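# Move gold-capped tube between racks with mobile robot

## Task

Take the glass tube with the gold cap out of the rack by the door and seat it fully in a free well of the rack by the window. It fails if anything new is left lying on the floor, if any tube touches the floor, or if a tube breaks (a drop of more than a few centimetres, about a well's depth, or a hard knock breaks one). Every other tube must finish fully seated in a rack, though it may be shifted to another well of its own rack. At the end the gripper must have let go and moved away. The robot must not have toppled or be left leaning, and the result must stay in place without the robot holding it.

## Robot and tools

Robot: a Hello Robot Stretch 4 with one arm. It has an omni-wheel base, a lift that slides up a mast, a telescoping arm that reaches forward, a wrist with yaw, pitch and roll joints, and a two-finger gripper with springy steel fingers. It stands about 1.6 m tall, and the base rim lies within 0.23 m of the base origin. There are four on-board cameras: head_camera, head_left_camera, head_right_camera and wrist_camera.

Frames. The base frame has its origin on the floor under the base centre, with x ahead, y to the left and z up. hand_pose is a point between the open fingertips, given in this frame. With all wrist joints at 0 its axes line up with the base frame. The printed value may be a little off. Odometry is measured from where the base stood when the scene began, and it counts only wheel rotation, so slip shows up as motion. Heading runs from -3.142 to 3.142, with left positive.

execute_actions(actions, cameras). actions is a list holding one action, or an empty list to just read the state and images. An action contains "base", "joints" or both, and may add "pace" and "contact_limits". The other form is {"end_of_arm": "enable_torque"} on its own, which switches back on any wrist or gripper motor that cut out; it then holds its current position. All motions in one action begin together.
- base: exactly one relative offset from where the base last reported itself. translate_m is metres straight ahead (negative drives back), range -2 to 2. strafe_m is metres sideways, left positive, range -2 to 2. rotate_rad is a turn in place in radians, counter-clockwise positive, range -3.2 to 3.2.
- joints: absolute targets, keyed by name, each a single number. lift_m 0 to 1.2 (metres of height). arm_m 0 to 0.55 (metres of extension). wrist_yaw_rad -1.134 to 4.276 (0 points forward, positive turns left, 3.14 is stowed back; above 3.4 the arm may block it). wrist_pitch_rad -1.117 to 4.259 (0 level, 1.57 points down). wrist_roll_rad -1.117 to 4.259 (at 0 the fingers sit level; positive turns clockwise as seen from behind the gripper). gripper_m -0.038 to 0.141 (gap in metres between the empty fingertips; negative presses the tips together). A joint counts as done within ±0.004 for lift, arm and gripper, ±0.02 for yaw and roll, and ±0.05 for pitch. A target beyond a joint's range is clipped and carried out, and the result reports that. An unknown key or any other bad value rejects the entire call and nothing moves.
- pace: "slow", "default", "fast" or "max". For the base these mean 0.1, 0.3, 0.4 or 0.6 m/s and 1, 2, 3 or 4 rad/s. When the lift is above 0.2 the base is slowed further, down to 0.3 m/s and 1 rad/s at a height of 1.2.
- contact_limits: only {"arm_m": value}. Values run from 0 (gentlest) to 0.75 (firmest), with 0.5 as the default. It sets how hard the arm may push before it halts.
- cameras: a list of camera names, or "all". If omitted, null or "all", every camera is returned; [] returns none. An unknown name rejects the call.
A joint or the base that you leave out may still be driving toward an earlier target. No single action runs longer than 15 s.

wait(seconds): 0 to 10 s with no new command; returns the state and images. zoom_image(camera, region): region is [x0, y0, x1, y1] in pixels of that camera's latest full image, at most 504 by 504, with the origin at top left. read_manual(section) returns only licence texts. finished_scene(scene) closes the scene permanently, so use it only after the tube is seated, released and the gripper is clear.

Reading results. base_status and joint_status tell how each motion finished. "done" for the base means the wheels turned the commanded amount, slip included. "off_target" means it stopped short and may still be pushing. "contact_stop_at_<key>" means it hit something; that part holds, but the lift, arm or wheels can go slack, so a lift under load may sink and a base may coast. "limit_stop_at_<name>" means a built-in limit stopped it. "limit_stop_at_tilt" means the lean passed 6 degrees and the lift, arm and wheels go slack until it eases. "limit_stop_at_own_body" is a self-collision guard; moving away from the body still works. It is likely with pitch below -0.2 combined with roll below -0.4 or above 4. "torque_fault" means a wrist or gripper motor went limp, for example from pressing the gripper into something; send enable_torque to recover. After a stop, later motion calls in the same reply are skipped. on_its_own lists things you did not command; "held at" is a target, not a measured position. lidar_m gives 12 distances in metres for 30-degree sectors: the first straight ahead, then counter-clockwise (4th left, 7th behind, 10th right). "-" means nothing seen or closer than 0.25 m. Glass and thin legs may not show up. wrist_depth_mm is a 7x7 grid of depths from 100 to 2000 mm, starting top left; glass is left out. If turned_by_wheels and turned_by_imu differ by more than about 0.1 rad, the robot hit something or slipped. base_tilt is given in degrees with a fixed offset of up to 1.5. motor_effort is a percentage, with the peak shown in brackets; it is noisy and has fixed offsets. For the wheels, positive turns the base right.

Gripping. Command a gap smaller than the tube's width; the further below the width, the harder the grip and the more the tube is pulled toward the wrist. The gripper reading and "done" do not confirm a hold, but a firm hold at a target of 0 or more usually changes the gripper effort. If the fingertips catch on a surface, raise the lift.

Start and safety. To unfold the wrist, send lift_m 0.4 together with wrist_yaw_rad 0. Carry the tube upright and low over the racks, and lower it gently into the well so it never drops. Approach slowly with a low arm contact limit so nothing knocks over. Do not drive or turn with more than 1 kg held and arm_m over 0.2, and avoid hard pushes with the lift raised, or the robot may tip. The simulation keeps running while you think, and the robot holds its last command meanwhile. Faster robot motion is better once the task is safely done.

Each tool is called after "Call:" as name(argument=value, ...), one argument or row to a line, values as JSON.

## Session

Call:
execute_actions(
  actions=[],
)

Scene clock: 0.00 s.
base_odometry: x=+0.000 y=+0.000 heading=+0.000 (m, m, rad; odometry frame)
turned_by_wheels: +0.000 (rad since the last result)
turned_by_imu: +0.000 (rad since the last result)
base_tilt: forward=-0.6 right=+1.2 (deg)
lidar_m: 1.28 1.31 2.37 1.54 1.57 1.97 1.89 2.57 1.18 1.11 1.15 1.41
base_status: not commanded
joint_positions: lift_m=+0.282 arm_m=-0.003 wrist_yaw_rad=+3.080 wrist_pitch_rad=-0.012 wrist_roll_rad=-0.003 gripper_m=+0.057
joint_status: not commanded
motor_effort: lift_m=+20 arm_m=-1 wrist_yaw_rad=+1 wrist_pitch_rad=-7 wrist_roll_rad=+0 gripper_m=-2 wheel_0=+1 wheel_1=+1 wheel_2=+0 (%)
hand_pose: x=-0.1142 y=+0.1051 z=+0.4635 quat_wxyz=(+0.031, +0.006, -0.002, +0.999) (m; base frame)
wrist_depth_mm: 138 138 - - - - - / - 138 - - - - - / - 128 201 - - - 1756 / 110 137 250 - - - 1756 / 135 - - - - - 1808 / - - 221 1983 211 1863 1756 / 1336 1281 1138 1182 1098 1182 1255
pictures: head_camera, head_left_camera, head_right_camera, wrist_camera
Images, in order (width x height): head_camera 420x560, head_left_camera 420x672, head_right_camera 420x672, wrist_camera 616x392.

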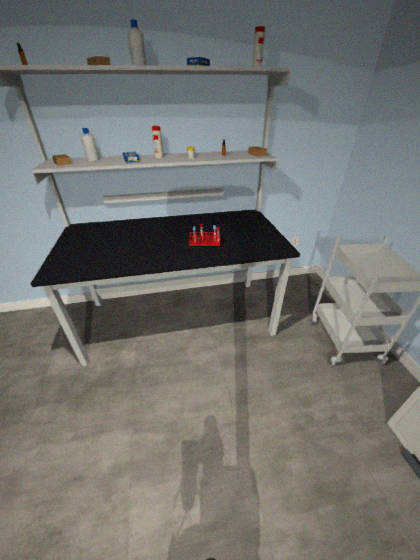

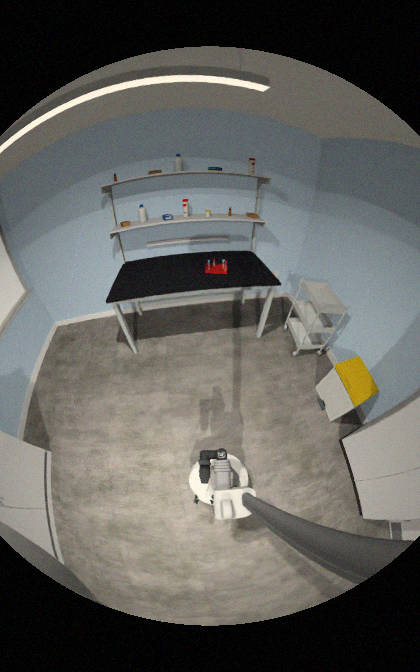

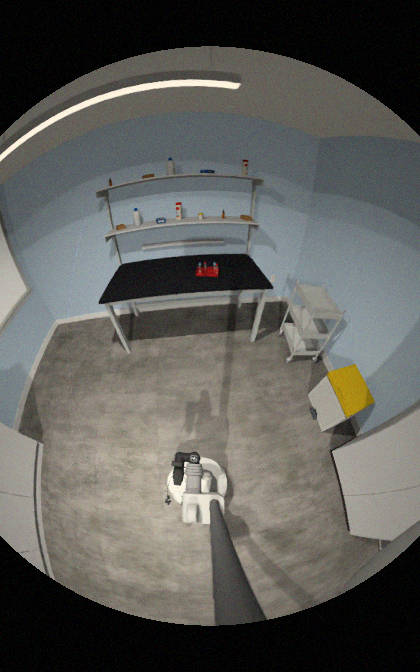

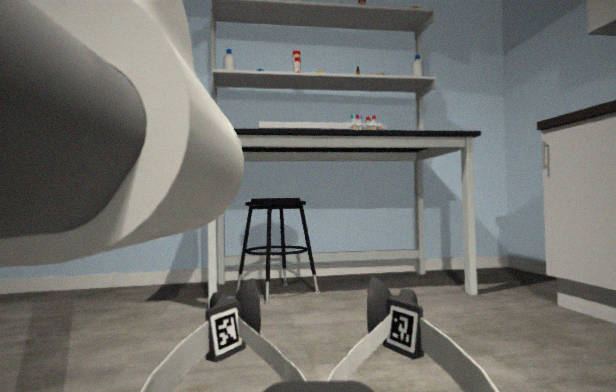

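This is the window table; room offset about +0.25.

Call:
execute_actions(
  actions=[
    {"base":{"rotate_rad":-2.9},"joints":{"lift_m":1.1,"wrist_yaw_rad":0,"gripper_m":0.04,"wrist_pitch_rad":1.57}},
  ],
  cameras=["head_camera"],
)

Scene clock: 8.47 s.
base_odometry: x=+0.000 y=+0.000 heading=-2.900 (m, m, rad; odometry frame)
turned_by_wheels: -2.900 (rad since the last result)
turned_by_imu: -2.884 (rad since the last result)
base_tilt: forward=-0.7 right=+1.1 (deg)
lidar_m: 1.85 1.45 1.11 1.11 1.20 1.34 1.33 1.40 2.22 1.52 1.65 1.89
base_status: done
joint_positions: lift_m=+1.100 arm_m=-0.003 wrist_yaw_rad=+0.000 wrist_pitch_rad=+1.570 wrist_roll_rad=-0.003 gripper_m=+0.040
joint_status: all done
motor_effort: lift_m=+24(26) arm_m=-1(1) wrist_yaw_rad=-1(3) wrist_pitch_rad=-1(4) wrist_roll_rad=+1(1) gripper_m=-3(5) wheel_0=+3(8) wheel_1=+2(8) wheel_2=+0(8) (%)
hand_pose: x=+0.1686 y=-0.0874 z=+0.9894 quat_wxyz=(+0.707, -0.001, +0.707, +0.001) (m; base frame)
wrist_depth_mm: 1205 1205 1205 1205 1229 1229 1205 / 1205 1205 1205 1205 1229 1205 1205 / 1205 1205 1205 1205 1205 1205 1205 / 1205 1229 1205 1229 1205 1205 1205 / 1205 1229 991 991 1229 1205 1205 / 1229 1205 1008 991 211 1205 1229 / 1205 1205 188 654 1205 1205 1205
pictures: head_camera
Images, in order (width x height): head_camera 420x560.

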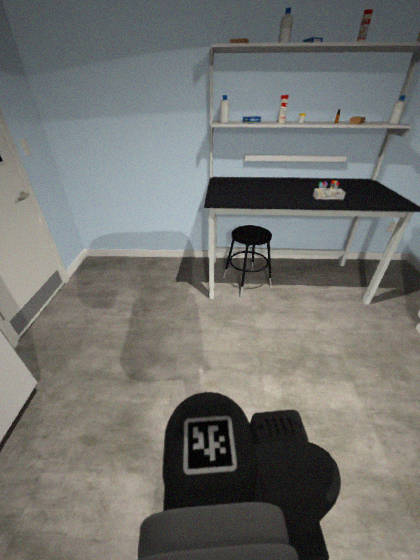

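Call:
execute_actions(
  actions=[
    {"base":{"strafe_m":-0.65},"pace":"fast"},
  ],
  cameras=[],
)

Call:
execute_actions(
  actions=[
    {"base":{"translate_m":1.42},"joints":{"arm_m":0.35},"pace":"fast"},
  ],
  cameras=["head_camera","wrist_camera"],
)

Scene clock: 15.77 s.
base_odometry: x=-0.156 y=+0.631 heading=-2.900 (m, m, rad; odometry frame)
turned_by_wheels: +0.000 (rad since the last result)
turned_by_imu: -0.002 (rad since the last result)
base_tilt: forward=-0.7 right=+1.1 (deg)
lidar_m: 1.78 1.94 1.77 1.75 1.81 1.41 1.38 1.95 0.90 0.87 0.95 1.41
base_status: done
joint_positions: lift_m=+1.100 arm_m=-0.003 wrist_yaw_rad=+0.000 wrist_pitch_rad=+1.570 wrist_roll_rad=-0.003 gripper_m=+0.040
joint_status: not commanded
motor_effort: lift_m=+23(24) arm_m=-1(1) wrist_yaw_rad=+0(1) wrist_pitch_rad=+0(1) wrist_roll_rad=+0(1) gripper_m=-3(3) wheel_0=+0(12) wheel_1=+0(14) wheel_2=-1(2) (%)
hand_pose: x=+0.1685 y=-0.0874 z=+0.9894 quat_wxyz=(+0.707, -0.001, +0.707, +0.001) (m; base frame)
wrist_depth_mm: 1205 1205 1229 1205 1205 1229 1205 / 1205 1205 1205 1205 1205 1205 1205 / 1182 1229 1229 1205 1205 1205 1229 / 1205 1205 1205 1205 1205 1229 1205 / 1205 1229 1008 991 1205 1205 1205 / 1205 1205 991 991 211 1205 1205 / 1205 1205 188 654 1205 1205 1205
pictures: none
No camera images: the call's "cameras" was empty. Leave "cameras" out to get every camera's image.

Scene clock: 21.53 s.
base_odometry: x=-1.534 y=+0.290 heading=-2.899 (m, m, rad; odometry frame)
turned_by_wheels: +0.000 (rad since the last result)
turned_by_imu: +0.004 (rad since the last result)
base_tilt: forward=-0.7 right=+1.2 (deg)
lidar_m: 0.36 0.41 0.63 1.72 1.75 2.64 3.49 1.32 1.04 1.00 0.48 0.38
base_status: done
joint_positions: lift_m=+1.100 arm_m=+0.349 wrist_yaw_rad=+0.000 wrist_pitch_rad=+1.570 wrist_roll_rad=-0.003 gripper_m=+0.040
joint_status: all done
motor_effort: lift_m=+23(23) arm_m=+6(6) wrist_yaw_rad=+0(1) wrist_pitch_rad=+1(0) wrist_roll_rad=+0(0) gripper_m=-4(7) wheel_0=+3(7) wheel_1=+2(6) wheel_2=+0(11) (%)
hand_pose: x=+0.5202 y=-0.0874 z=+0.9894 quat_wxyz=(+0.707, -0.001, +0.707, +0.001) (m; base frame)
wrist_depth_mm: 297 296 297 296 294 294 296 / 296 296 294 296 296 294 294 / 296 296 296 294 296 294 294 / 296 296 296 294 294 294 294 / 296 296 294 296 296 294 285 / 294 294 294 294 211 293 294 / 294 294 188 294 293 293 293
pictures: head_camera, wrist_camera
Images, in order (width x height): head_camera 420x560, wrist_camera 616x392.

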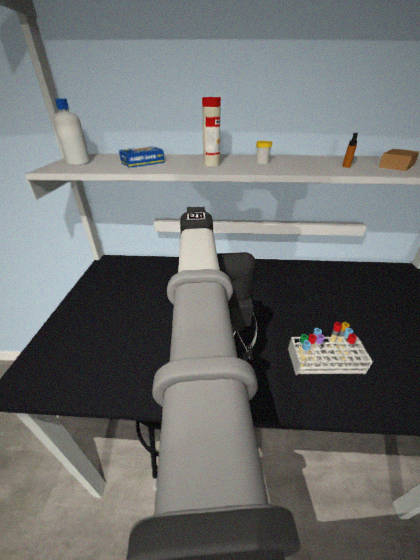

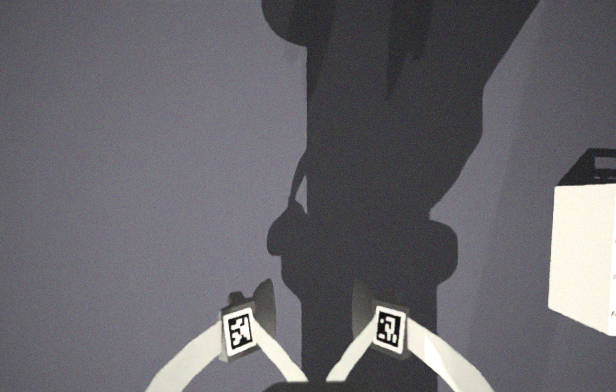

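Call:
execute_actions(
  actions=[
    {"joints":{"lift_m":1.2,"arm_m":0.3}},
  ],
  cameras=[],
)

Call:
execute_actions(
  actions=[
    {"base":{"strafe_m":-0.3}},
  ],
  cameras=["head_camera","wrist_camera"],
)

Scene clock: 28.93 s.
base_odometry: x=-1.534 y=+0.290 heading=-2.899 (m, m, rad; odometry frame)
turned_by_wheels: +0.000 (rad since the last result)
turned_by_imu: +0.000 (rad since the last result)
base_tilt: forward=-0.7 right=+1.3 (deg)
lidar_m: 0.38 0.41 0.63 1.73 1.76 2.64 3.50 1.33 1.04 1.02 0.48 0.38
base_status: not commanded
joint_positions: lift_m=+1.200 arm_m=+0.301 wrist_yaw_rad=+0.000 wrist_pitch_rad=+1.570 wrist_roll_rad=-0.003 gripper_m=+0.040
joint_status: all done
motor_effort: lift_m=+24(26) arm_m=-6(7) wrist_yaw_rad=-1(1) wrist_pitch_rad=+0(0) wrist_roll_rad=+0(2) gripper_m=-4(3) wheel_0=+3(3) wheel_1=+2(2) wheel_2=+0(0) (%)
hand_pose: x=+0.4722 y=-0.0874 z=+1.0893 quat_wxyz=(+0.707, -0.001, +0.707, +0.001) (m; base frame)
wrist_depth_mm: 397 399 397 397 397 397 397 / 397 397 397 394 394 394 394 / 397 394 394 394 394 394 364 / 397 397 397 392 394 394 330 / 394 397 394 394 394 397 394 / 394 394 394 394 210 394 394 / 1308 1308 188 394 1281 392 394
pictures: none
No camera images: the call's "cameras" was empty. Leave "cameras" out to get every camera's image.

Scene clock: 31.27 s.
base_odometry: x=-1.606 y=+0.582 heading=-2.899 (m, m, rad; odometry frame)
turned_by_wheels: +0.000 (rad since the last result)
turned_by_imu: +0.000 (rad since the last result)
base_tilt: forward=-0.6 right=+1.3 (deg)
lidar_m: 0.32 0.36 0.57 2.03 2.08 2.92 3.52 0.95 0.73 0.71 0.45 0.34
base_status: done
joint_positions: lift_m=+1.200 arm_m=+0.301 wrist_yaw_rad=+0.000 wrist_pitch_rad=+1.570 wrist_roll_rad=-0.003 gripper_m=+0.040
joint_status: not commanded
motor_effort: lift_m=+23(24) arm_m=-6(6) wrist_yaw_rad=-1(0) wrist_pitch_rad=+1(0) wrist_roll_rad=+0(1) gripper_m=-3(5) wheel_0=+2(11) wheel_1=-1(7) wheel_2=+0(0) (%)
hand_pose: x=+0.4722 y=-0.0874 z=+1.0894 quat_wxyz=(+0.707, -0.001, +0.707, +0.001) (m; base frame)
wrist_depth_mm: 397 394 394 397 394 397 394 / 397 397 397 397 397 394 394 / 397 394 379 389 397 394 394 / 397 397 340 338 387 394 392 / 397 394 394 394 394 394 392 / 392 394 394 392 211 394 394 / 1308 394 188 394 392 394 394
pictures: head_camera, wrist_camera
Images, in order (width x height): head_camera 420x560, wrist_camera 616x392.

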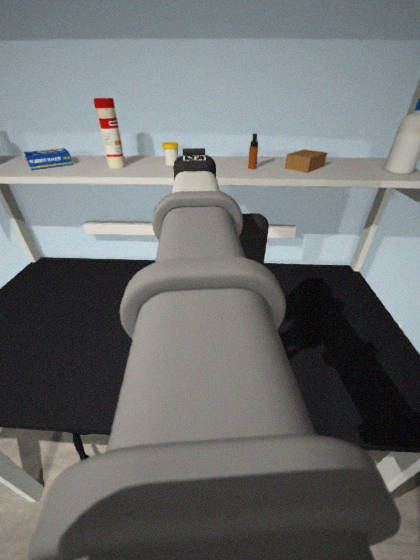

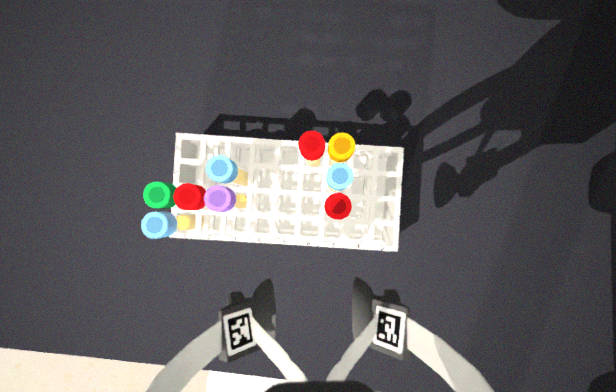

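Call:
execute_actions(
  actions=[
    {"base":{"strafe_m":-0.383},"joints":{"wrist_pitch_rad":0.6,"wrist_yaw_rad":2.30,"arm_m":0.517,"gripper_m":0.035}},
  ],
  cameras=[],
)

Call:
execute_actions(
  actions=[
    {"joints":{"lift_m":1.0}},
  ],
  cameras=["head_camera","wrist_camera"],
)

Scene clock: 48.73 s.
base_odometry: x=-1.698 y=+0.953 heading=-2.898 (m, m, rad; odometry frame)
turned_by_wheels: +0.002 (rad since the last result)
turned_by_imu: +0.004 (rad since the last result)
base_tilt: forward=-0.7 right=+1.1 (deg)
lidar_m: 0.29 0.33 0.52 2.37 2.50 2.95 1.09 0.46 0.36 0.35 1.06 0.30
base_status: done
joint_positions: lift_m=+1.200 arm_m=+0.516 wrist_yaw_rad=+2.308 wrist_pitch_rad=+0.602 wrist_roll_rad=-0.003 gripper_m=+0.035
joint_status: all done
on_its_own: wrist_yaw_rad is at rest, and its effort (-24) is outside its rest range (-13 to +13)
motor_effort: lift_m=+22(23) arm_m=+6(6) wrist_yaw_rad=-24(23) wrist_pitch_rad=-6(10) wrist_roll_rad=+0(3) gripper_m=-3(5) wheel_0=+17(18) wheel_1=+7(13) wheel_2=+0(1) (%)
hand_pose: x=+0.5916 y=+0.2348 z=+1.2146 quat_wxyz=(+0.386, -0.272, +0.119, +0.874) (m; base frame)
wrist_depth_mm: - - - - - - - / - - - - - - - / - - - - - - - / - - - - - 842 831 / - - - - 691 691 683 / 1756 1756 1708 597 219 585 585 / 1537 1537 192 377 442 512 512
pictures: none
No camera images: the call's "cameras" was empty. Leave "cameras" out to get every camera's image.

Scene clock: 50.67 s.
base_odometry: x=-1.698 y=+0.954 heading=-2.899 (m, m, rad; odometry frame)
turned_by_wheels: -0.002 (rad since the last result)
turned_by_imu: +0.005 (rad since the last result)
base_tilt: forward=-0.7 right=+1.2 (deg)
lidar_m: 0.29 0.35 0.52 2.39 2.49 2.97 0.98 0.44 0.36 0.33 1.06 0.30
base_status: not commanded
joint_positions: lift_m=+1.000 arm_m=+0.516 wrist_yaw_rad=+2.300 wrist_pitch_rad=+0.602 wrist_roll_rad=-0.003 gripper_m=+0.035
joint_status: all done
motor_effort: lift_m=+15(19) arm_m=+6(6) wrist_yaw_rad=+0(23) wrist_pitch_rad=-5(7) wrist_roll_rad=+0(0) gripper_m=-4(4) wheel_0=-1(17) wheel_1=+0(6) wheel_2=-1(4) (%)
hand_pose: x=+0.5937 y=+0.2356 z=+1.0152 quat_wxyz=(+0.390, -0.271, +0.120, +0.872) (m; base frame)
wrist_depth_mm: - - - - - - - / - - - - - - 809 / - - - - 615 615 603 / - - - 488 370 480 480 / 1808 421 404 297 340 397 394 / 349 345 290 278 219 340 338 / 303 300 191 236 282 296 296
pictures: head_camera, wrist_camera
Images, in order (width x height): head_camera 420x560, wrist_camera 616x392.

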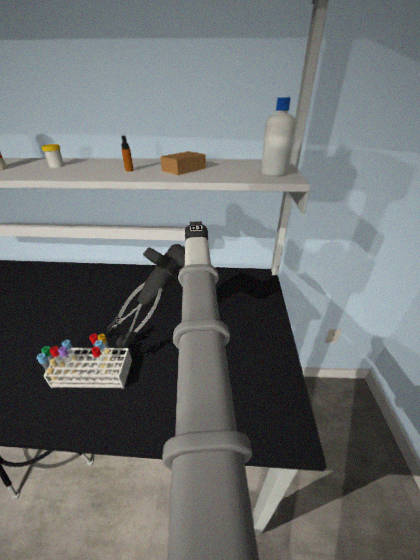

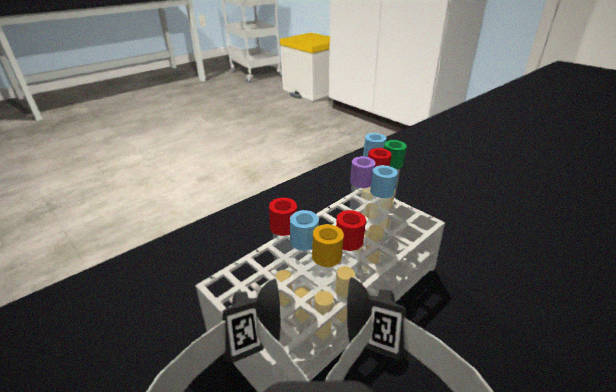

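Call:
execute_actions(
  actions=[
    {"base":{"strafe_m":0.019},"joints":{"arm_m":0.511,"lift_m":0.99,"gripper_m":0.03},"pace":"slow"},
  ],
  cameras=["wrist_camera"],
)

Scene clock: 56.43 s.
base_odometry: x=-1.693 y=+0.935 heading=-2.899 (m, m, rad; odometry frame)
turned_by_wheels: +0.000 (rad since the last result)
turned_by_imu: +0.000 (rad since the last result)
base_tilt: forward=-0.6 right=+1.2 (deg)
lidar_m: 0.30 0.35 0.52 2.36 2.48 2.95 1.07 0.48 0.38 0.35 1.07 0.31
base_status: done
joint_positions: lift_m=+0.990 arm_m=+0.512 wrist_yaw_rad=+2.300 wrist_pitch_rad=+0.602 wrist_roll_rad=-0.003 gripper_m=+0.030
joint_status: all done
motor_effort: lift_m=+14(13) arm_m=-6(5) wrist_yaw_rad=+0(1) wrist_pitch_rad=-5(4) wrist_roll_rad=-1(2) gripper_m=-4(3) wheel_0=-3(8) wheel_1=+3(5) wheel_2=+0(1) (%)
hand_pose: x=+0.5897 y=+0.2356 z=+1.0053 quat_wxyz=(+0.390, -0.271, +0.120, +0.872) (m; base frame)
wrist_depth_mm: - - - - - - - / - - - - - - 788 / - - - - 559 585 580 / - - - 469 357 466 459 / 1756 392 389 235 325 382 382 / 336 332 267 251 276 325 325 / 293 289 220 224 273 285 285
pictures: wrist_camera
Images, in order (width x height): wrist_camera 616x392.

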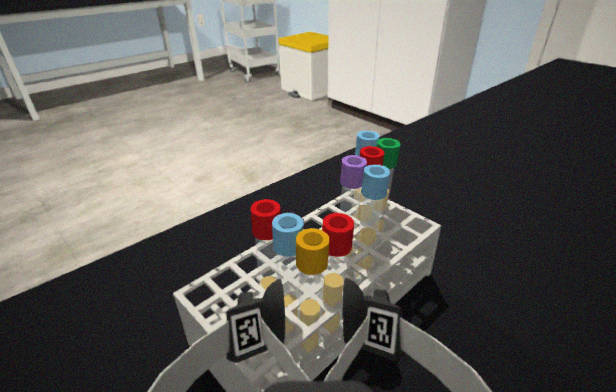

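Call:
execute_actions(
  actions=[
    {"base":{"strafe_m":0.0135},"joints":{"arm_m":0.498},"pace":"slow"},
  ],
  cameras=["wrist_camera"],
)

Call:
execute_actions(
  actions=[
    {"joints":{"gripper_m":0.0}},
  ],
  cameras=["wrist_camera"],
)

Call:
execute_actions(
  actions=[
    {"joints":{"lift_m":1.01},"pace":"slow"},
  ],
  cameras=["wrist_camera"],
)

Scene clock: 66.67 s.
base_odometry: x=-1.690 y=+0.922 heading=-2.900 (m, m, rad; odometry frame)
turned_by_wheels: +0.000 (rad since the last result)
turned_by_imu: +0.000 (rad since the last result)
base_tilt: forward=-0.7 right=+1.3 (deg)
lidar_m: 0.30 0.35 0.52 2.36 2.46 2.95 1.12 0.49 0.39 0.36 0.40 0.30
base_status: done
joint_positions: lift_m=+0.990 arm_m=+0.499 wrist_yaw_rad=+2.300 wrist_pitch_rad=+0.602 wrist_roll_rad=-0.003 gripper_m=+0.030
joint_status: all done
motor_effort: lift_m=+14(14) arm_m=-6(6) wrist_yaw_rad=-2(1) wrist_pitch_rad=-5(5) wrist_roll_rad=+0(1) gripper_m=-4(4) wheel_0=-5(7) wheel_1=+2(8) wheel_2=+0(0) (%)
hand_pose: x=+0.5767 y=+0.2355 z=+1.0053 quat_wxyz=(+0.390, -0.271, +0.120, +0.872) (m; base frame)
wrist_depth_mm: - - - - - - - / - - - - - - 788 / - - - - 591 585 580 / - - - 466 336 462 459 / 1756 1708 387 220 324 382 379 / 336 334 263 238 223 325 325 / 291 289 190 219 271 283 285
pictures: wrist_camera
Images, in order (width x height): wrist_camera 616x392.

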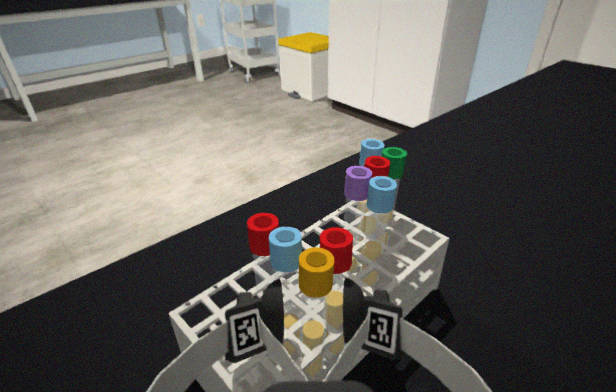

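Scene clock: 67.73 s.
base_odometry: x=-1.690 y=+0.922 heading=-2.900 (m, m, rad; odometry frame)
turned_by_wheels: +0.000 (rad since the last result)
turned_by_imu: +0.000 (rad since the last result)
base_tilt: forward=-0.8 right=+1.3 (deg)
lidar_m: 0.29 0.35 0.53 2.36 2.45 2.94 1.13 0.51 0.39 0.36 0.40 0.31
base_status: not commanded
joint_positions: lift_m=+0.990 arm_m=+0.499 wrist_yaw_rad=+2.300 wrist_pitch_rad=+0.602 wrist_roll_rad=-0.003 gripper_m=+0.000
joint_status: all done
motor_effort: lift_m=+14(14) arm_m=-6(6) wrist_yaw_rad=+0(1) wrist_pitch_rad=-6(6) wrist_roll_rad=+1(2) gripper_m=-10(12) wheel_0=-5(5) wheel_1=+2(2) wheel_2=+0(0) (%)
hand_pose: x=+0.5767 y=+0.2355 z=+1.0052 quat_wxyz=(+0.390, -0.271, +0.120, +0.872) (m; base frame)
wrist_depth_mm: - - - - - - - / - - - - - - 778 / - - - - 591 585 585 / - - - 469 338 466 459 / 1808 1708 389 220 324 382 382 / 336 332 267 204 306 327 324 / 293 289 178 224 271 277 283
pictures: wrist_camera
Images, in order (width x height): wrist_camera 616x392.

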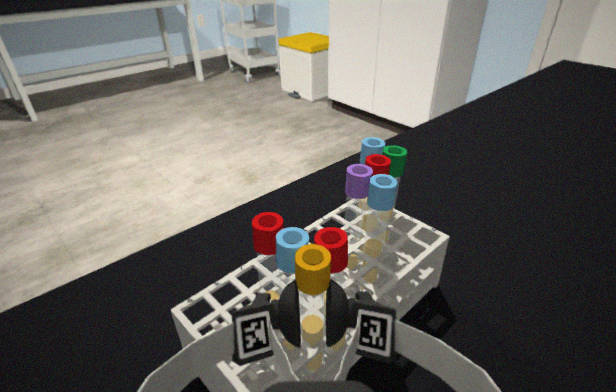

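Scene clock: 68.67 s.
base_odometry: x=-1.690 y=+0.922 heading=-2.900 (m, m, rad; odometry frame)
turned_by_wheels: +0.000 (rad since the last result)
turned_by_imu: +0.000 (rad since the last result)
base_tilt: forward=-0.7 right=+1.2 (deg)
lidar_m: 0.29 0.36 0.54 2.36 2.44 2.94 1.13 0.50 0.40 0.37 0.39 0.30
base_status: not commanded
joint_positions: lift_m=+1.010 arm_m=+0.499 wrist_yaw_rad=+2.300 wrist_pitch_rad=+0.602 wrist_roll_rad=-0.003 gripper_m=+0.000
joint_status: all done
motor_effort: lift_m=+24(27) arm_m=-6(6) wrist_yaw_rad=+0(0) wrist_pitch_rad=-6(7) wrist_roll_rad=+2(1) gripper_m=-11(11) wheel_0=-5(5) wheel_1=+2(2) wheel_2=+0(0) (%)
hand_pose: x=+0.5767 y=+0.2355 z=+1.0244 quat_wxyz=(+0.390, -0.271, +0.120, +0.872) (m; base frame)
wrist_depth_mm: - - - - - - - / - - - - - - 842 / - - - - - 627 621 / - - - 504 462 496 492 / 1808 1808 418 242 332 410 410 / 1499 355 334 204 298 349 349 / 314 310 179 238 291 298 306
pictures: wrist_camera
Images, in order (width x height): wrist_camera 616x392.

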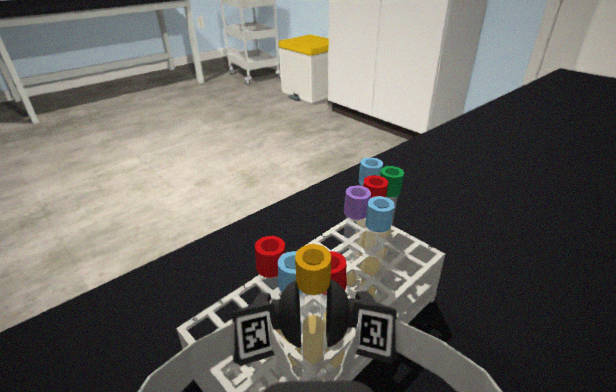

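Call:
execute_actions(
  actions=[
    {"joints":{"lift_m":1.105},"pace":"slow"},
  ],
  cameras=["wrist_camera"],
)

Call:
execute_actions(
  actions=[
    {"joints":{"lift_m":1.14,"arm_m":0.1},"base":{"translate_m":-0.45}},
  ],
  cameras=["head_camera"],
)

Call:
execute_actions(
  actions=[
    {"base":{"rotate_rad":3.1},"joints":{"wrist_yaw_rad":1.57},"pace":"slow"},
  ],
  cameras=["wrist_camera","head_camera"],
)

Scene clock: 77.23 s.
base_odometry: x=-1.690 y=+0.922 heading=-2.900 (m, m, rad; odometry frame)
turned_by_wheels: +0.000 (rad since the last result)
turned_by_imu: +0.001 (rad since the last result)
base_tilt: forward=-0.6 right=+1.0 (deg)
lidar_m: 0.29 0.33 0.52 2.36 2.45 2.97 1.12 0.50 0.38 0.37 0.41 0.31
base_status: not commanded
joint_positions: lift_m=+1.105 arm_m=+0.499 wrist_yaw_rad=+2.300 wrist_pitch_rad=+0.602 wrist_roll_rad=-0.003 gripper_m=+0.000
joint_status: all done
motor_effort: lift_m=+24(21) arm_m=-6(6) wrist_yaw_rad=-1(0) wrist_pitch_rad=-6(6) wrist_roll_rad=+1(0) gripper_m=-10(12) wheel_0=-5(5) wheel_1=+2(2) wheel_2=+0(0) (%)
hand_pose: x=+0.5767 y=+0.2355 z=+1.1194 quat_wxyz=(+0.390, -0.271, +0.120, +0.872) (m; base frame)
wrist_depth_mm: - - - - - - - / - - - - - - - / - - - - - - 831 / - - - - 699 668 661 / 1921 1983 1983 554 554 549 544 / 1661 1661 477 204 389 469 469 / 1464 415 178 239 330 399 407
pictures: wrist_camera
Images, in order (width x height): wrist_camera 616x392.

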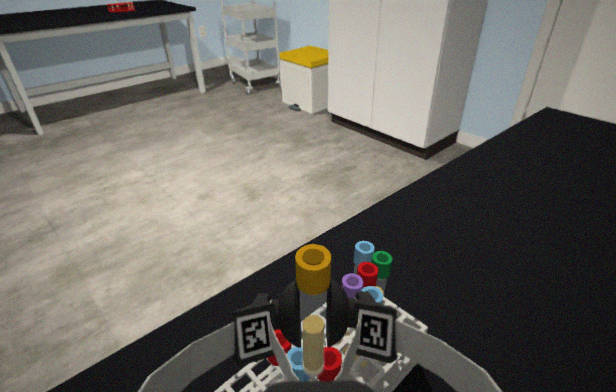

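Scene clock: 80.20 s.
base_odometry: x=-1.253 y=+1.030 heading=-2.900 (m, m, rad; odometry frame)
turned_by_wheels: +0.000 (rad since the last result)
turned_by_imu: -0.001 (rad since the last result)
base_tilt: forward=-0.6 right=+1.2 (deg)
lidar_m: 0.74 0.83 1.27 2.34 2.51 2.46 1.03 0.42 0.34 0.32 0.35 0.54
base_status: done
joint_positions: lift_m=+1.140 arm_m=+0.101 wrist_yaw_rad=+2.300 wrist_pitch_rad=+0.602 wrist_roll_rad=-0.003 gripper_m=+0.000
joint_status: all done
motor_effort: lift_m=+23(23) arm_m=-6(5) wrist_yaw_rad=+0(2) wrist_pitch_rad=-6(6) wrist_roll_rad=+2(0) gripper_m=-10(11) wheel_0=-1(8) wheel_1=-2(9) wheel_2=+1(11) (%)
hand_pose: x=+0.1786 y=+0.2355 z=+1.1545 quat_wxyz=(+0.390, -0.271, +0.120, +0.872) (m; base frame)
wrist_depth_mm: - - - - - - 1863 / - - - - - - 1921 / - - - - - - - / - - - - - - - / - 1983 1921 1983 1921 1983 1921 / 1708 1708 1661 204 1618 1618 1661 / 1464 1430 179 239 1366 1397 1464
pictures: head_camera
Images, in order (width x height): head_camera 420x560.

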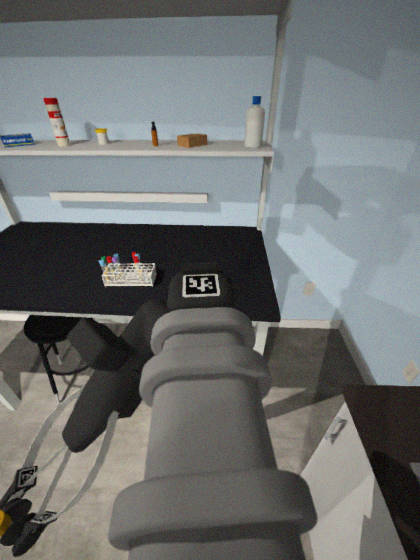

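Scene clock: 84.57 s.
base_odometry: x=-1.253 y=+1.030 heading=+0.199 (m, m, rad; odometry frame)
turned_by_wheels: +3.099 (rad since the last result)
turned_by_imu: +3.085 (rad since the last result)
base_tilt: forward=-0.7 right=+1.2 (deg)
lidar_m: 1.06 0.46 0.34 0.33 0.36 0.54 0.76 0.85 1.21 2.31 2.44 2.47
base_status: done
joint_positions: lift_m=+1.140 arm_m=+0.101 wrist_yaw_rad=+1.570 wrist_pitch_rad=+0.602 wrist_roll_rad=-0.003 gripper_m=+0.000
joint_status: all done
motor_effort: lift_m=+23(23) arm_m=-6(6) wrist_yaw_rad=-1(3) wrist_pitch_rad=-5(5) wrist_roll_rad=+1(1) gripper_m=-12(10) wheel_0=-3(9) wheel_1=-3(10) wheel_2=-2(5) (%)
hand_pose: x=+0.3595 y=+0.2377 z=+1.1545 quat_wxyz=(+0.675, -0.211, +0.209, +0.675) (m; base frame)
wrist_depth_mm: 854 842 831 820 809 788 778 / 917 904 891 878 866 854 842 / 917 917 960 917 904 891 891 / 854 878 842 683 683 732 723 / 854 917 891 615 609 603 603 / 798 778 521 204 504 517 512 / 459 462 178 238 430 442 452
pictures: head_camera, wrist_camera
Images, in order (width x height): head_camera 420x560, wrist_camera 616x392.

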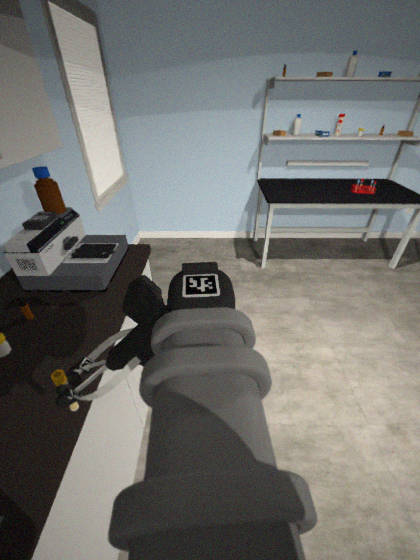

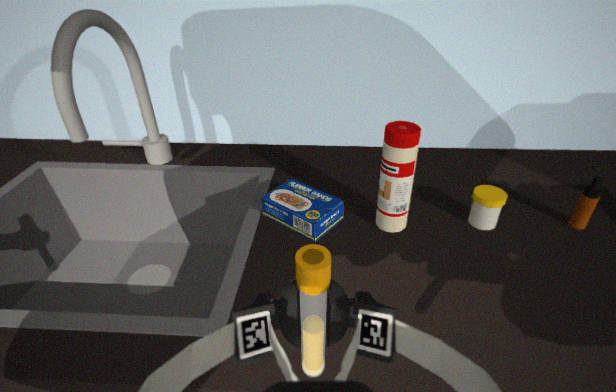

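Call:
execute_actions(
  actions=[
    {"base":{"strafe_m":-1.8}},
  ],
  cameras=["head_camera"],
)

Call:
execute_actions(
  actions=[
    {"base":{"translate_m":1.7}},
  ],
  cameras=["head_camera","wrist_camera"],
)

Scene clock: 98.53 s.
base_odometry: x=-0.897 y=-0.734 heading=+0.199 (m, m, rad; odometry frame)
turned_by_wheels: +0.000 (rad since the last result)
turned_by_imu: -0.004 (rad since the last result)
base_tilt: forward=-0.7 right=+1.3 (deg)
lidar_m: 2.25 2.42 2.18 2.14 1.23 1.06 1.72 1.27 0.99 0.51 0.54 0.80
base_status: done
joint_positions: lift_m=+1.140 arm_m=+0.101 wrist_yaw_rad=+1.570 wrist_pitch_rad=+0.602 wrist_roll_rad=-0.003 gripper_m=+0.000
joint_status: not commanded
motor_effort: lift_m=+23(23) arm_m=-6(6) wrist_yaw_rad=+0(1) wrist_pitch_rad=-5(5) wrist_roll_rad=+1(1) gripper_m=-10(12) wheel_0=+0(12) wheel_1=-1(9) wheel_2=+0(2) (%)
hand_pose: x=+0.3595 y=+0.2377 z=+1.1546 quat_wxyz=(+0.675, -0.211, +0.209, +0.675) (m; base frame)
wrist_depth_mm: - - - - 1921 1921 - / - - - - - - - / - - - - - - - / - - - - - - - / 1983 1983 1983 1983 1921 1921 1863 / 1708 1661 1661 204 1618 1618 1661 / 1499 1464 179 239 1397 1397 1430
pictures: head_camera
Images, in order (width x height): head_camera 420x560.

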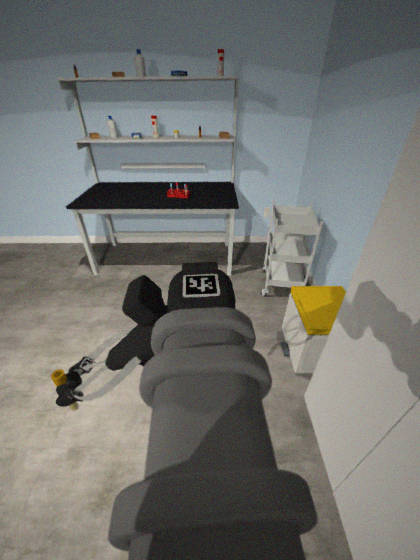

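Scene clock: 105.70 s.
base_odometry: x=+0.769 y=-0.397 heading=+0.200 (m, m, rad; odometry frame)
turned_by_wheels: +0.000 (rad since the last result)
turned_by_imu: +0.005 (rad since the last result)
base_tilt: forward=-0.6 right=+1.2 (deg)
lidar_m: 0.56 0.61 0.90 2.09 2.15 2.79 3.35 1.00 0.69 0.77 0.64 0.59
base_status: done
joint_positions: lift_m=+1.140 arm_m=+0.101 wrist_yaw_rad=+1.570 wrist_pitch_rad=+0.602 wrist_roll_rad=-0.003 gripper_m=+0.000
joint_status: not commanded
motor_effort: lift_m=+23(23) arm_m=-6(6) wrist_yaw_rad=+0(0) wrist_pitch_rad=-5(7) wrist_roll_rad=-2(2) gripper_m=-10(11) wheel_0=+2(7) wheel_1=+1(3) wheel_2=+2(10) (%)
hand_pose: x=+0.3595 y=+0.2377 z=+1.1546 quat_wxyz=(+0.675, -0.211, +0.209, +0.675) (m; base frame)
wrist_depth_mm: - 1983 - - - - 1708 / - - - - - - 1708 / - - - - - - 1618 / - - - - - 1008 991 / 1983 1983 1983 1983 1863 820 809 / 1708 1708 1661 204 1397 723 699 / 1464 1464 178 239 1397 597 615
pictures: head_camera, wrist_camera
Images, in order (width x height): head_camera 420x560, wrist_camera 616x392.

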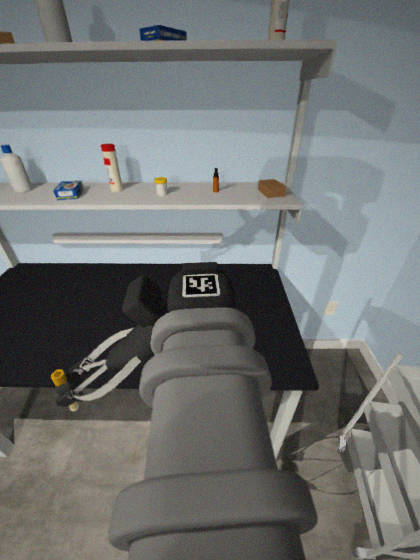

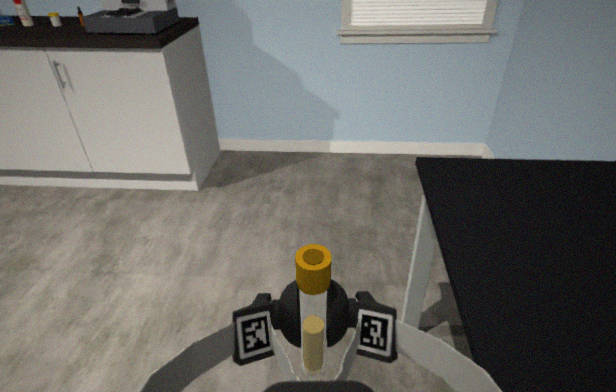

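Call:
execute_actions(
  actions=[
    {"base":{"strafe_m":-0.12},"joints":{"arm_m":0.5,"lift_m":1.03}},
  ],
  cameras=["head_camera","wrist_camera"],
)

Scene clock: 111.37 s.
base_odometry: x=+0.793 y=-0.515 heading=+0.200 (m, m, rad; odometry frame)
turned_by_wheels: +0.000 (rad since the last result)
turned_by_imu: +0.000 (rad since the last result)
base_tilt: forward=-0.6 right=+1.2 (deg)
lidar_m: 0.55 0.62 0.88 2.22 2.30 2.80 1.68 0.75 0.58 0.67 0.53 0.55
base_status: done
joint_positions: lift_m=+1.030 arm_m=+0.499 wrist_yaw_rad=+1.570 wrist_pitch_rad=+0.602 wrist_roll_rad=-0.003 gripper_m=+0.000
joint_status: all done
motor_effort: lift_m=+15(23) arm_m=+6(7) wrist_yaw_rad=+0(2) wrist_pitch_rad=-4(6) wrist_roll_rad=+2(1) gripper_m=-13(11) wheel_0=+0(11) wheel_1=-2(9) wheel_2=+0(2) (%)
hand_pose: x=+0.7575 y=+0.2377 z=+1.0452 quat_wxyz=(+0.675, -0.211, +0.209, +0.675) (m; base frame)
wrist_depth_mm: - - - - - 1708 991 / - - - - - 1618 1025 / - - - 1008 1008 1025 946 / - - - 809 809 788 798 / 1808 1808 1756 661 668 661 654 / 1537 1576 609 204 549 564 564 / 1336 1336 179 238 410 480 492
pictures: head_camera, wrist_camera
Images, in order (width x height): head_camera 420x560, wrist_camera 616x392.

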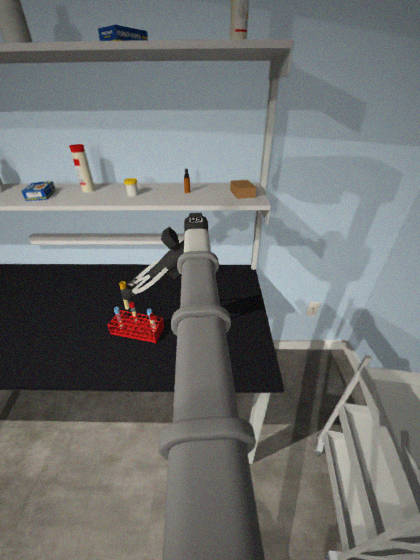

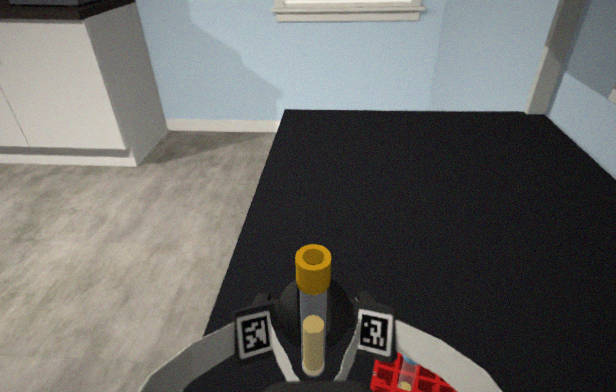

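Call:
zoom_image(
  camera="head_camera",
  region=[90, 270, 190, 350],
)

Region (90, 270, 190, 350) of head_camera's 420x560 image, scaled by 5.040, with more detail than that image has; it fills the top 403 rows of this view, and the rest is white.

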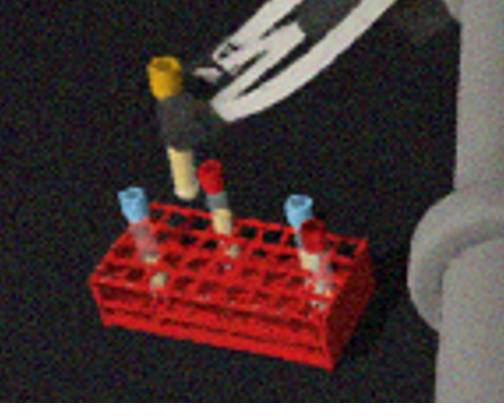

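Call:
execute_actions(
  actions=[
    {"base":{"strafe_m":0.05},"joints":{"arm_m":0.43,"lift_m":0.95,"wrist_yaw_rad":1.27}},
  ],
  cameras=["head_camera","wrist_camera"],
)

Call:
zoom_image(
  camera="head_camera",
  region=[100, 280, 200, 360],
)

Scene clock: 132.83 s.
base_odometry: x=+0.783 y=-0.466 heading=+0.200 (m, m, rad; odometry frame)
turned_by_wheels: +0.000 (rad since the last result)
turned_by_imu: +0.001 (rad since the last result)
base_tilt: forward=-0.7 right=+1.2 (deg)
lidar_m: 0.54 0.62 0.88 2.16 2.24 2.80 1.80 0.80 0.63 0.70 0.58 0.57
base_status: done
joint_positions: lift_m=+0.950 arm_m=+0.431 wrist_yaw_rad=+1.270 wrist_pitch_rad=+0.602 wrist_roll_rad=-0.003 gripper_m=+0.000
joint_status: all done
motor_effort: lift_m=+15(14) arm_m=-6(7) wrist_yaw_rad=+0(2) wrist_pitch_rad=-4(5) wrist_roll_rad=+0(1) gripper_m=-11(12) wheel_0=-2(12) wheel_1=+1(9) wheel_2=+1(2) (%)
hand_pose: x=+0.7559 y=+0.2012 z=+0.9652 quat_wxyz=(+0.769, -0.177, +0.238, +0.567) (m; base frame)
wrist_depth_mm: - - - - 1430 960 732 / - - - 1160 1138 976 732 / - - 854 842 831 831 750 / - - 668 661 661 654 647 / 1708 1661 554 549 544 539 544 / 1464 1397 469 204 382 462 462 / 1255 1182 178 239 336 394 402
pictures: head_camera, wrist_camera
Images, in order (width x height): head_camera 420x560, wrist_camera 616x392.

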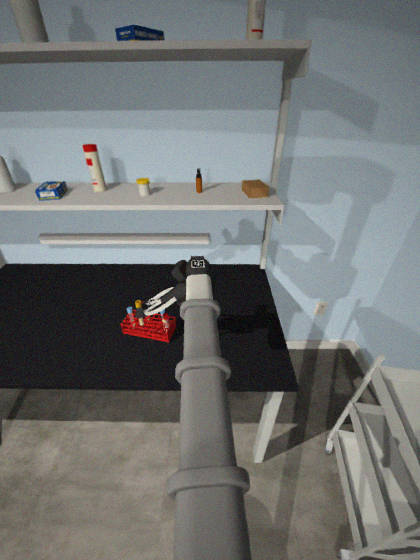

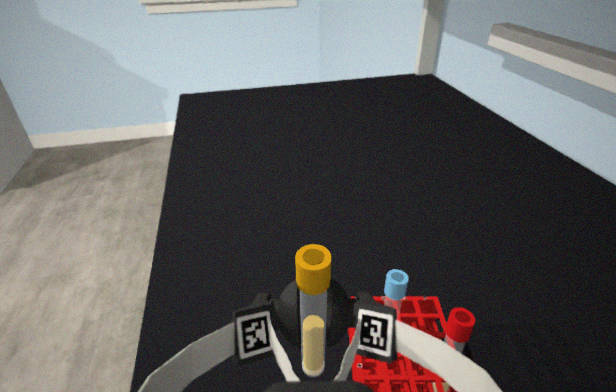

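Region (100, 280, 200, 360) of head_camera's 420x560 image, scaled by 5.040, with more detail than that image has; it fills the top 403 rows of this view, and the rest is white.

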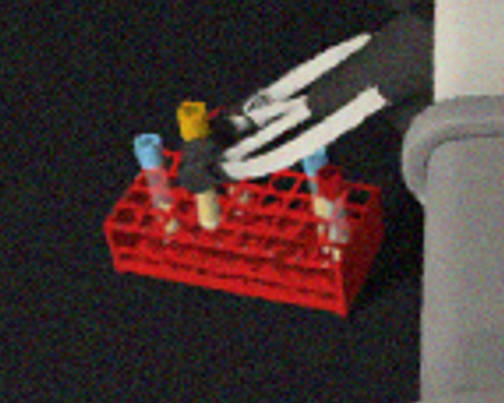

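Call:
execute_actions(
  actions=[
    {"base":{"strafe_m":-0.05},"joints":{"arm_m":0.457,"lift_m":0.9},"pace":"slow"},
  ],
  cameras=["head_camera","wrist_camera"],
)

Call:
zoom_image(
  camera="head_camera",
  region=[100, 295, 170, 350],
)

Call:
zoom_image(
  camera="wrist_camera",
  region=[230, 192, 430, 392],
)

Scene clock: 139.87 s.
base_odometry: x=+0.793 y=-0.514 heading=+0.199 (m, m, rad; odometry frame)
turned_by_wheels: +0.000 (rad since the last result)
turned_by_imu: +0.000 (rad since the last result)
base_tilt: forward=-0.7 right=+1.1 (deg)
lidar_m: 0.55 0.62 0.86 2.22 2.29 2.80 1.67 0.74 0.59 0.71 0.51 0.57
base_status: done
joint_positions: lift_m=+0.900 arm_m=+0.456 wrist_yaw_rad=+1.270 wrist_pitch_rad=+0.602 wrist_roll_rad=-0.003 gripper_m=+0.000
joint_status: all done
motor_effort: lift_m=+15(14) arm_m=+6(7) wrist_yaw_rad=+0(1) wrist_pitch_rad=-5(5) wrist_roll_rad=+0(0) gripper_m=-12(11) wheel_0=+2(7) wheel_1=-5(4) wheel_2=+0(1) (%)
hand_pose: x=+0.7808 y=+0.2012 z=+0.9152 quat_wxyz=(+0.769, -0.177, +0.238, +0.567) (m; base frame)
wrist_depth_mm: - - - - 1366 891 661 / - - 1025 1008 991 904 715 / - - 732 741 723 715 683 / 1983 640 580 580 574 564 564 / 1661 504 480 445 413 469 466 / 1397 413 404 204 340 399 399 / 1205 357 179 238 222 342 351
pictures: head_camera, wrist_camera
Images, in order (width x height): head_camera 420x560, wrist_camera 616x392.

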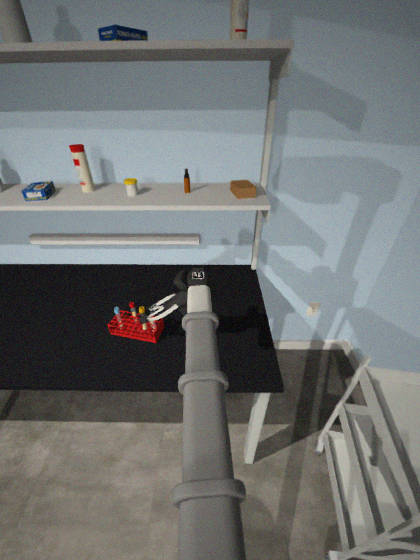

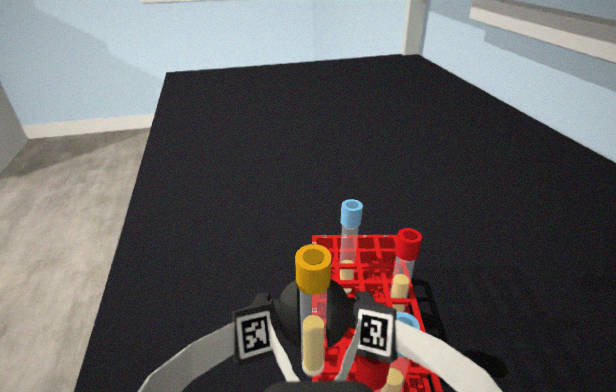

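Region (100, 295, 170, 350) of head_camera's 420x560 image, scaled by 7.200, with more detail than that image has; it fills the top 396 rows of this view, and the rest is white.

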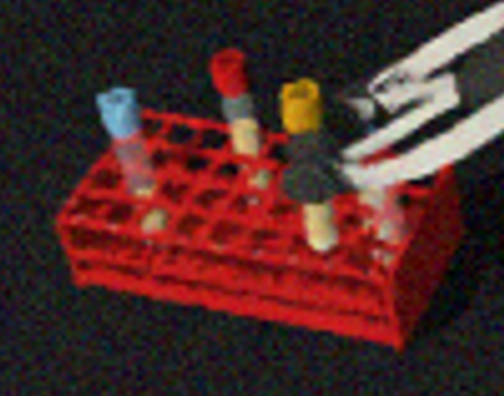

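Region (230, 192, 430, 392) of wrist_camera's 616x392 image, scaled by 2.520.

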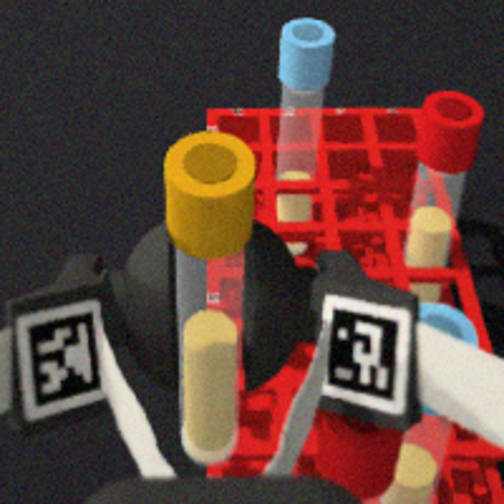

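Call:
execute_actions(
  actions=[
    {"base":{"strafe_m":0.042},"joints":{"arm_m":0.483,"lift_m":0.893},"pace":"slow"},
  ],
  cameras=["head_camera","wrist_camera"],
)

Call:
zoom_image(
  camera="head_camera",
  region=[110, 295, 180, 350],
)

Call:
zoom_image(
  camera="wrist_camera",
  region=[230, 192, 430, 392],
)

Scene clock: 148.80 s.
base_odometry: x=+0.785 y=-0.473 heading=+0.199 (m, m, rad; odometry frame)
turned_by_wheels: +0.000 (rad since the last result)
turned_by_imu: +0.001 (rad since the last result)
base_tilt: forward=-0.7 right=+1.3 (deg)
lidar_m: 0.55 0.61 0.88 2.20 2.24 2.78 1.76 0.80 0.60 0.71 0.58 0.58
base_status: done
joint_positions: lift_m=+0.893 arm_m=+0.482 wrist_yaw_rad=+1.270 wrist_pitch_rad=+0.602 wrist_roll_rad=-0.003 gripper_m=+0.000
joint_status: all done
motor_effort: lift_m=+14(11) arm_m=+6(8) wrist_yaw_rad=+0(1) wrist_pitch_rad=-4(6) wrist_roll_rad=+1(1) gripper_m=-10(9) wheel_0=-2(10) wheel_1=+3(10) wheel_2=+0(1) (%)
hand_pose: x=+0.8068 y=+0.2012 z=+0.9082 quat_wxyz=(+0.769, -0.177, +0.238, +0.567) (m; base frame)
wrist_depth_mm: - - - - 1336 891 634 / - - 991 976 960 878 699 / - - 723 715 707 699 661 / 1921 603 569 564 559 559 554 / 1618 473 469 436 462 459 455 / 1366 402 397 204 276 394 389 / 1160 349 178 238 204 334 342
pictures: head_camera, wrist_camera
Images, in order (width x height): head_camera 420x560, wrist_camera 616x392.

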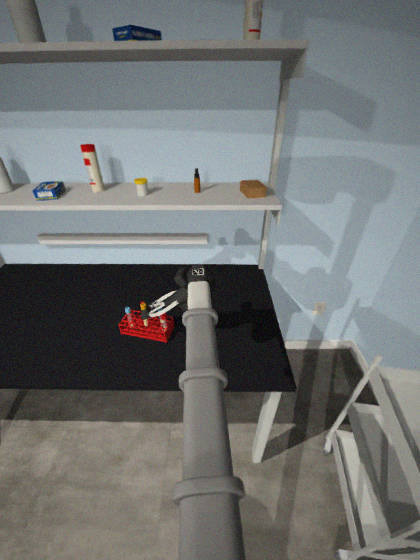

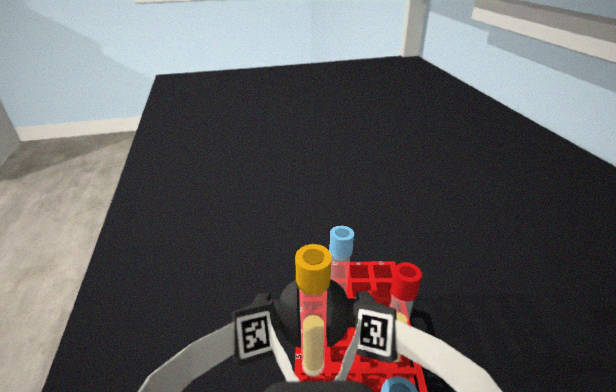

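Region (110, 295, 180, 350) of head_camera's 420x560 image, scaled by 7.200, with more detail than that image has; it fills the top 396 rows of this view, and the rest is white.

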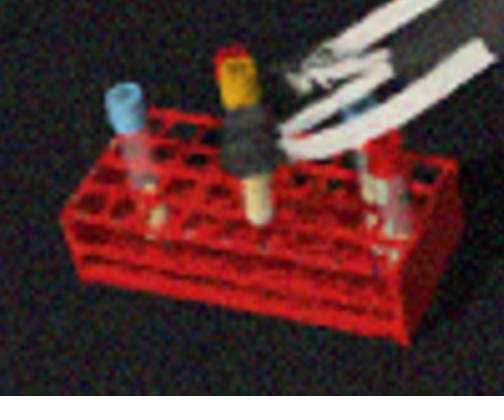

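Region (230, 192, 430, 392) of wrist_camera's 616x392 image, scaled by 2.520.

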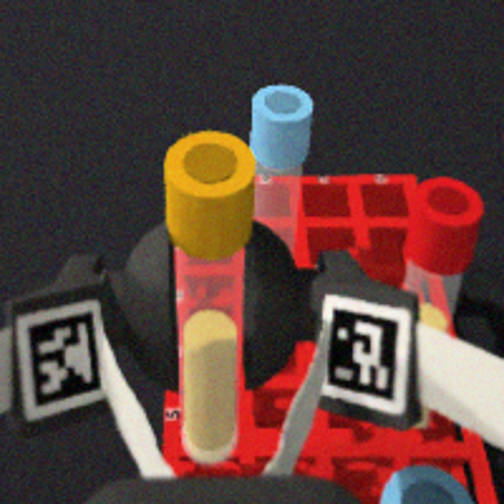

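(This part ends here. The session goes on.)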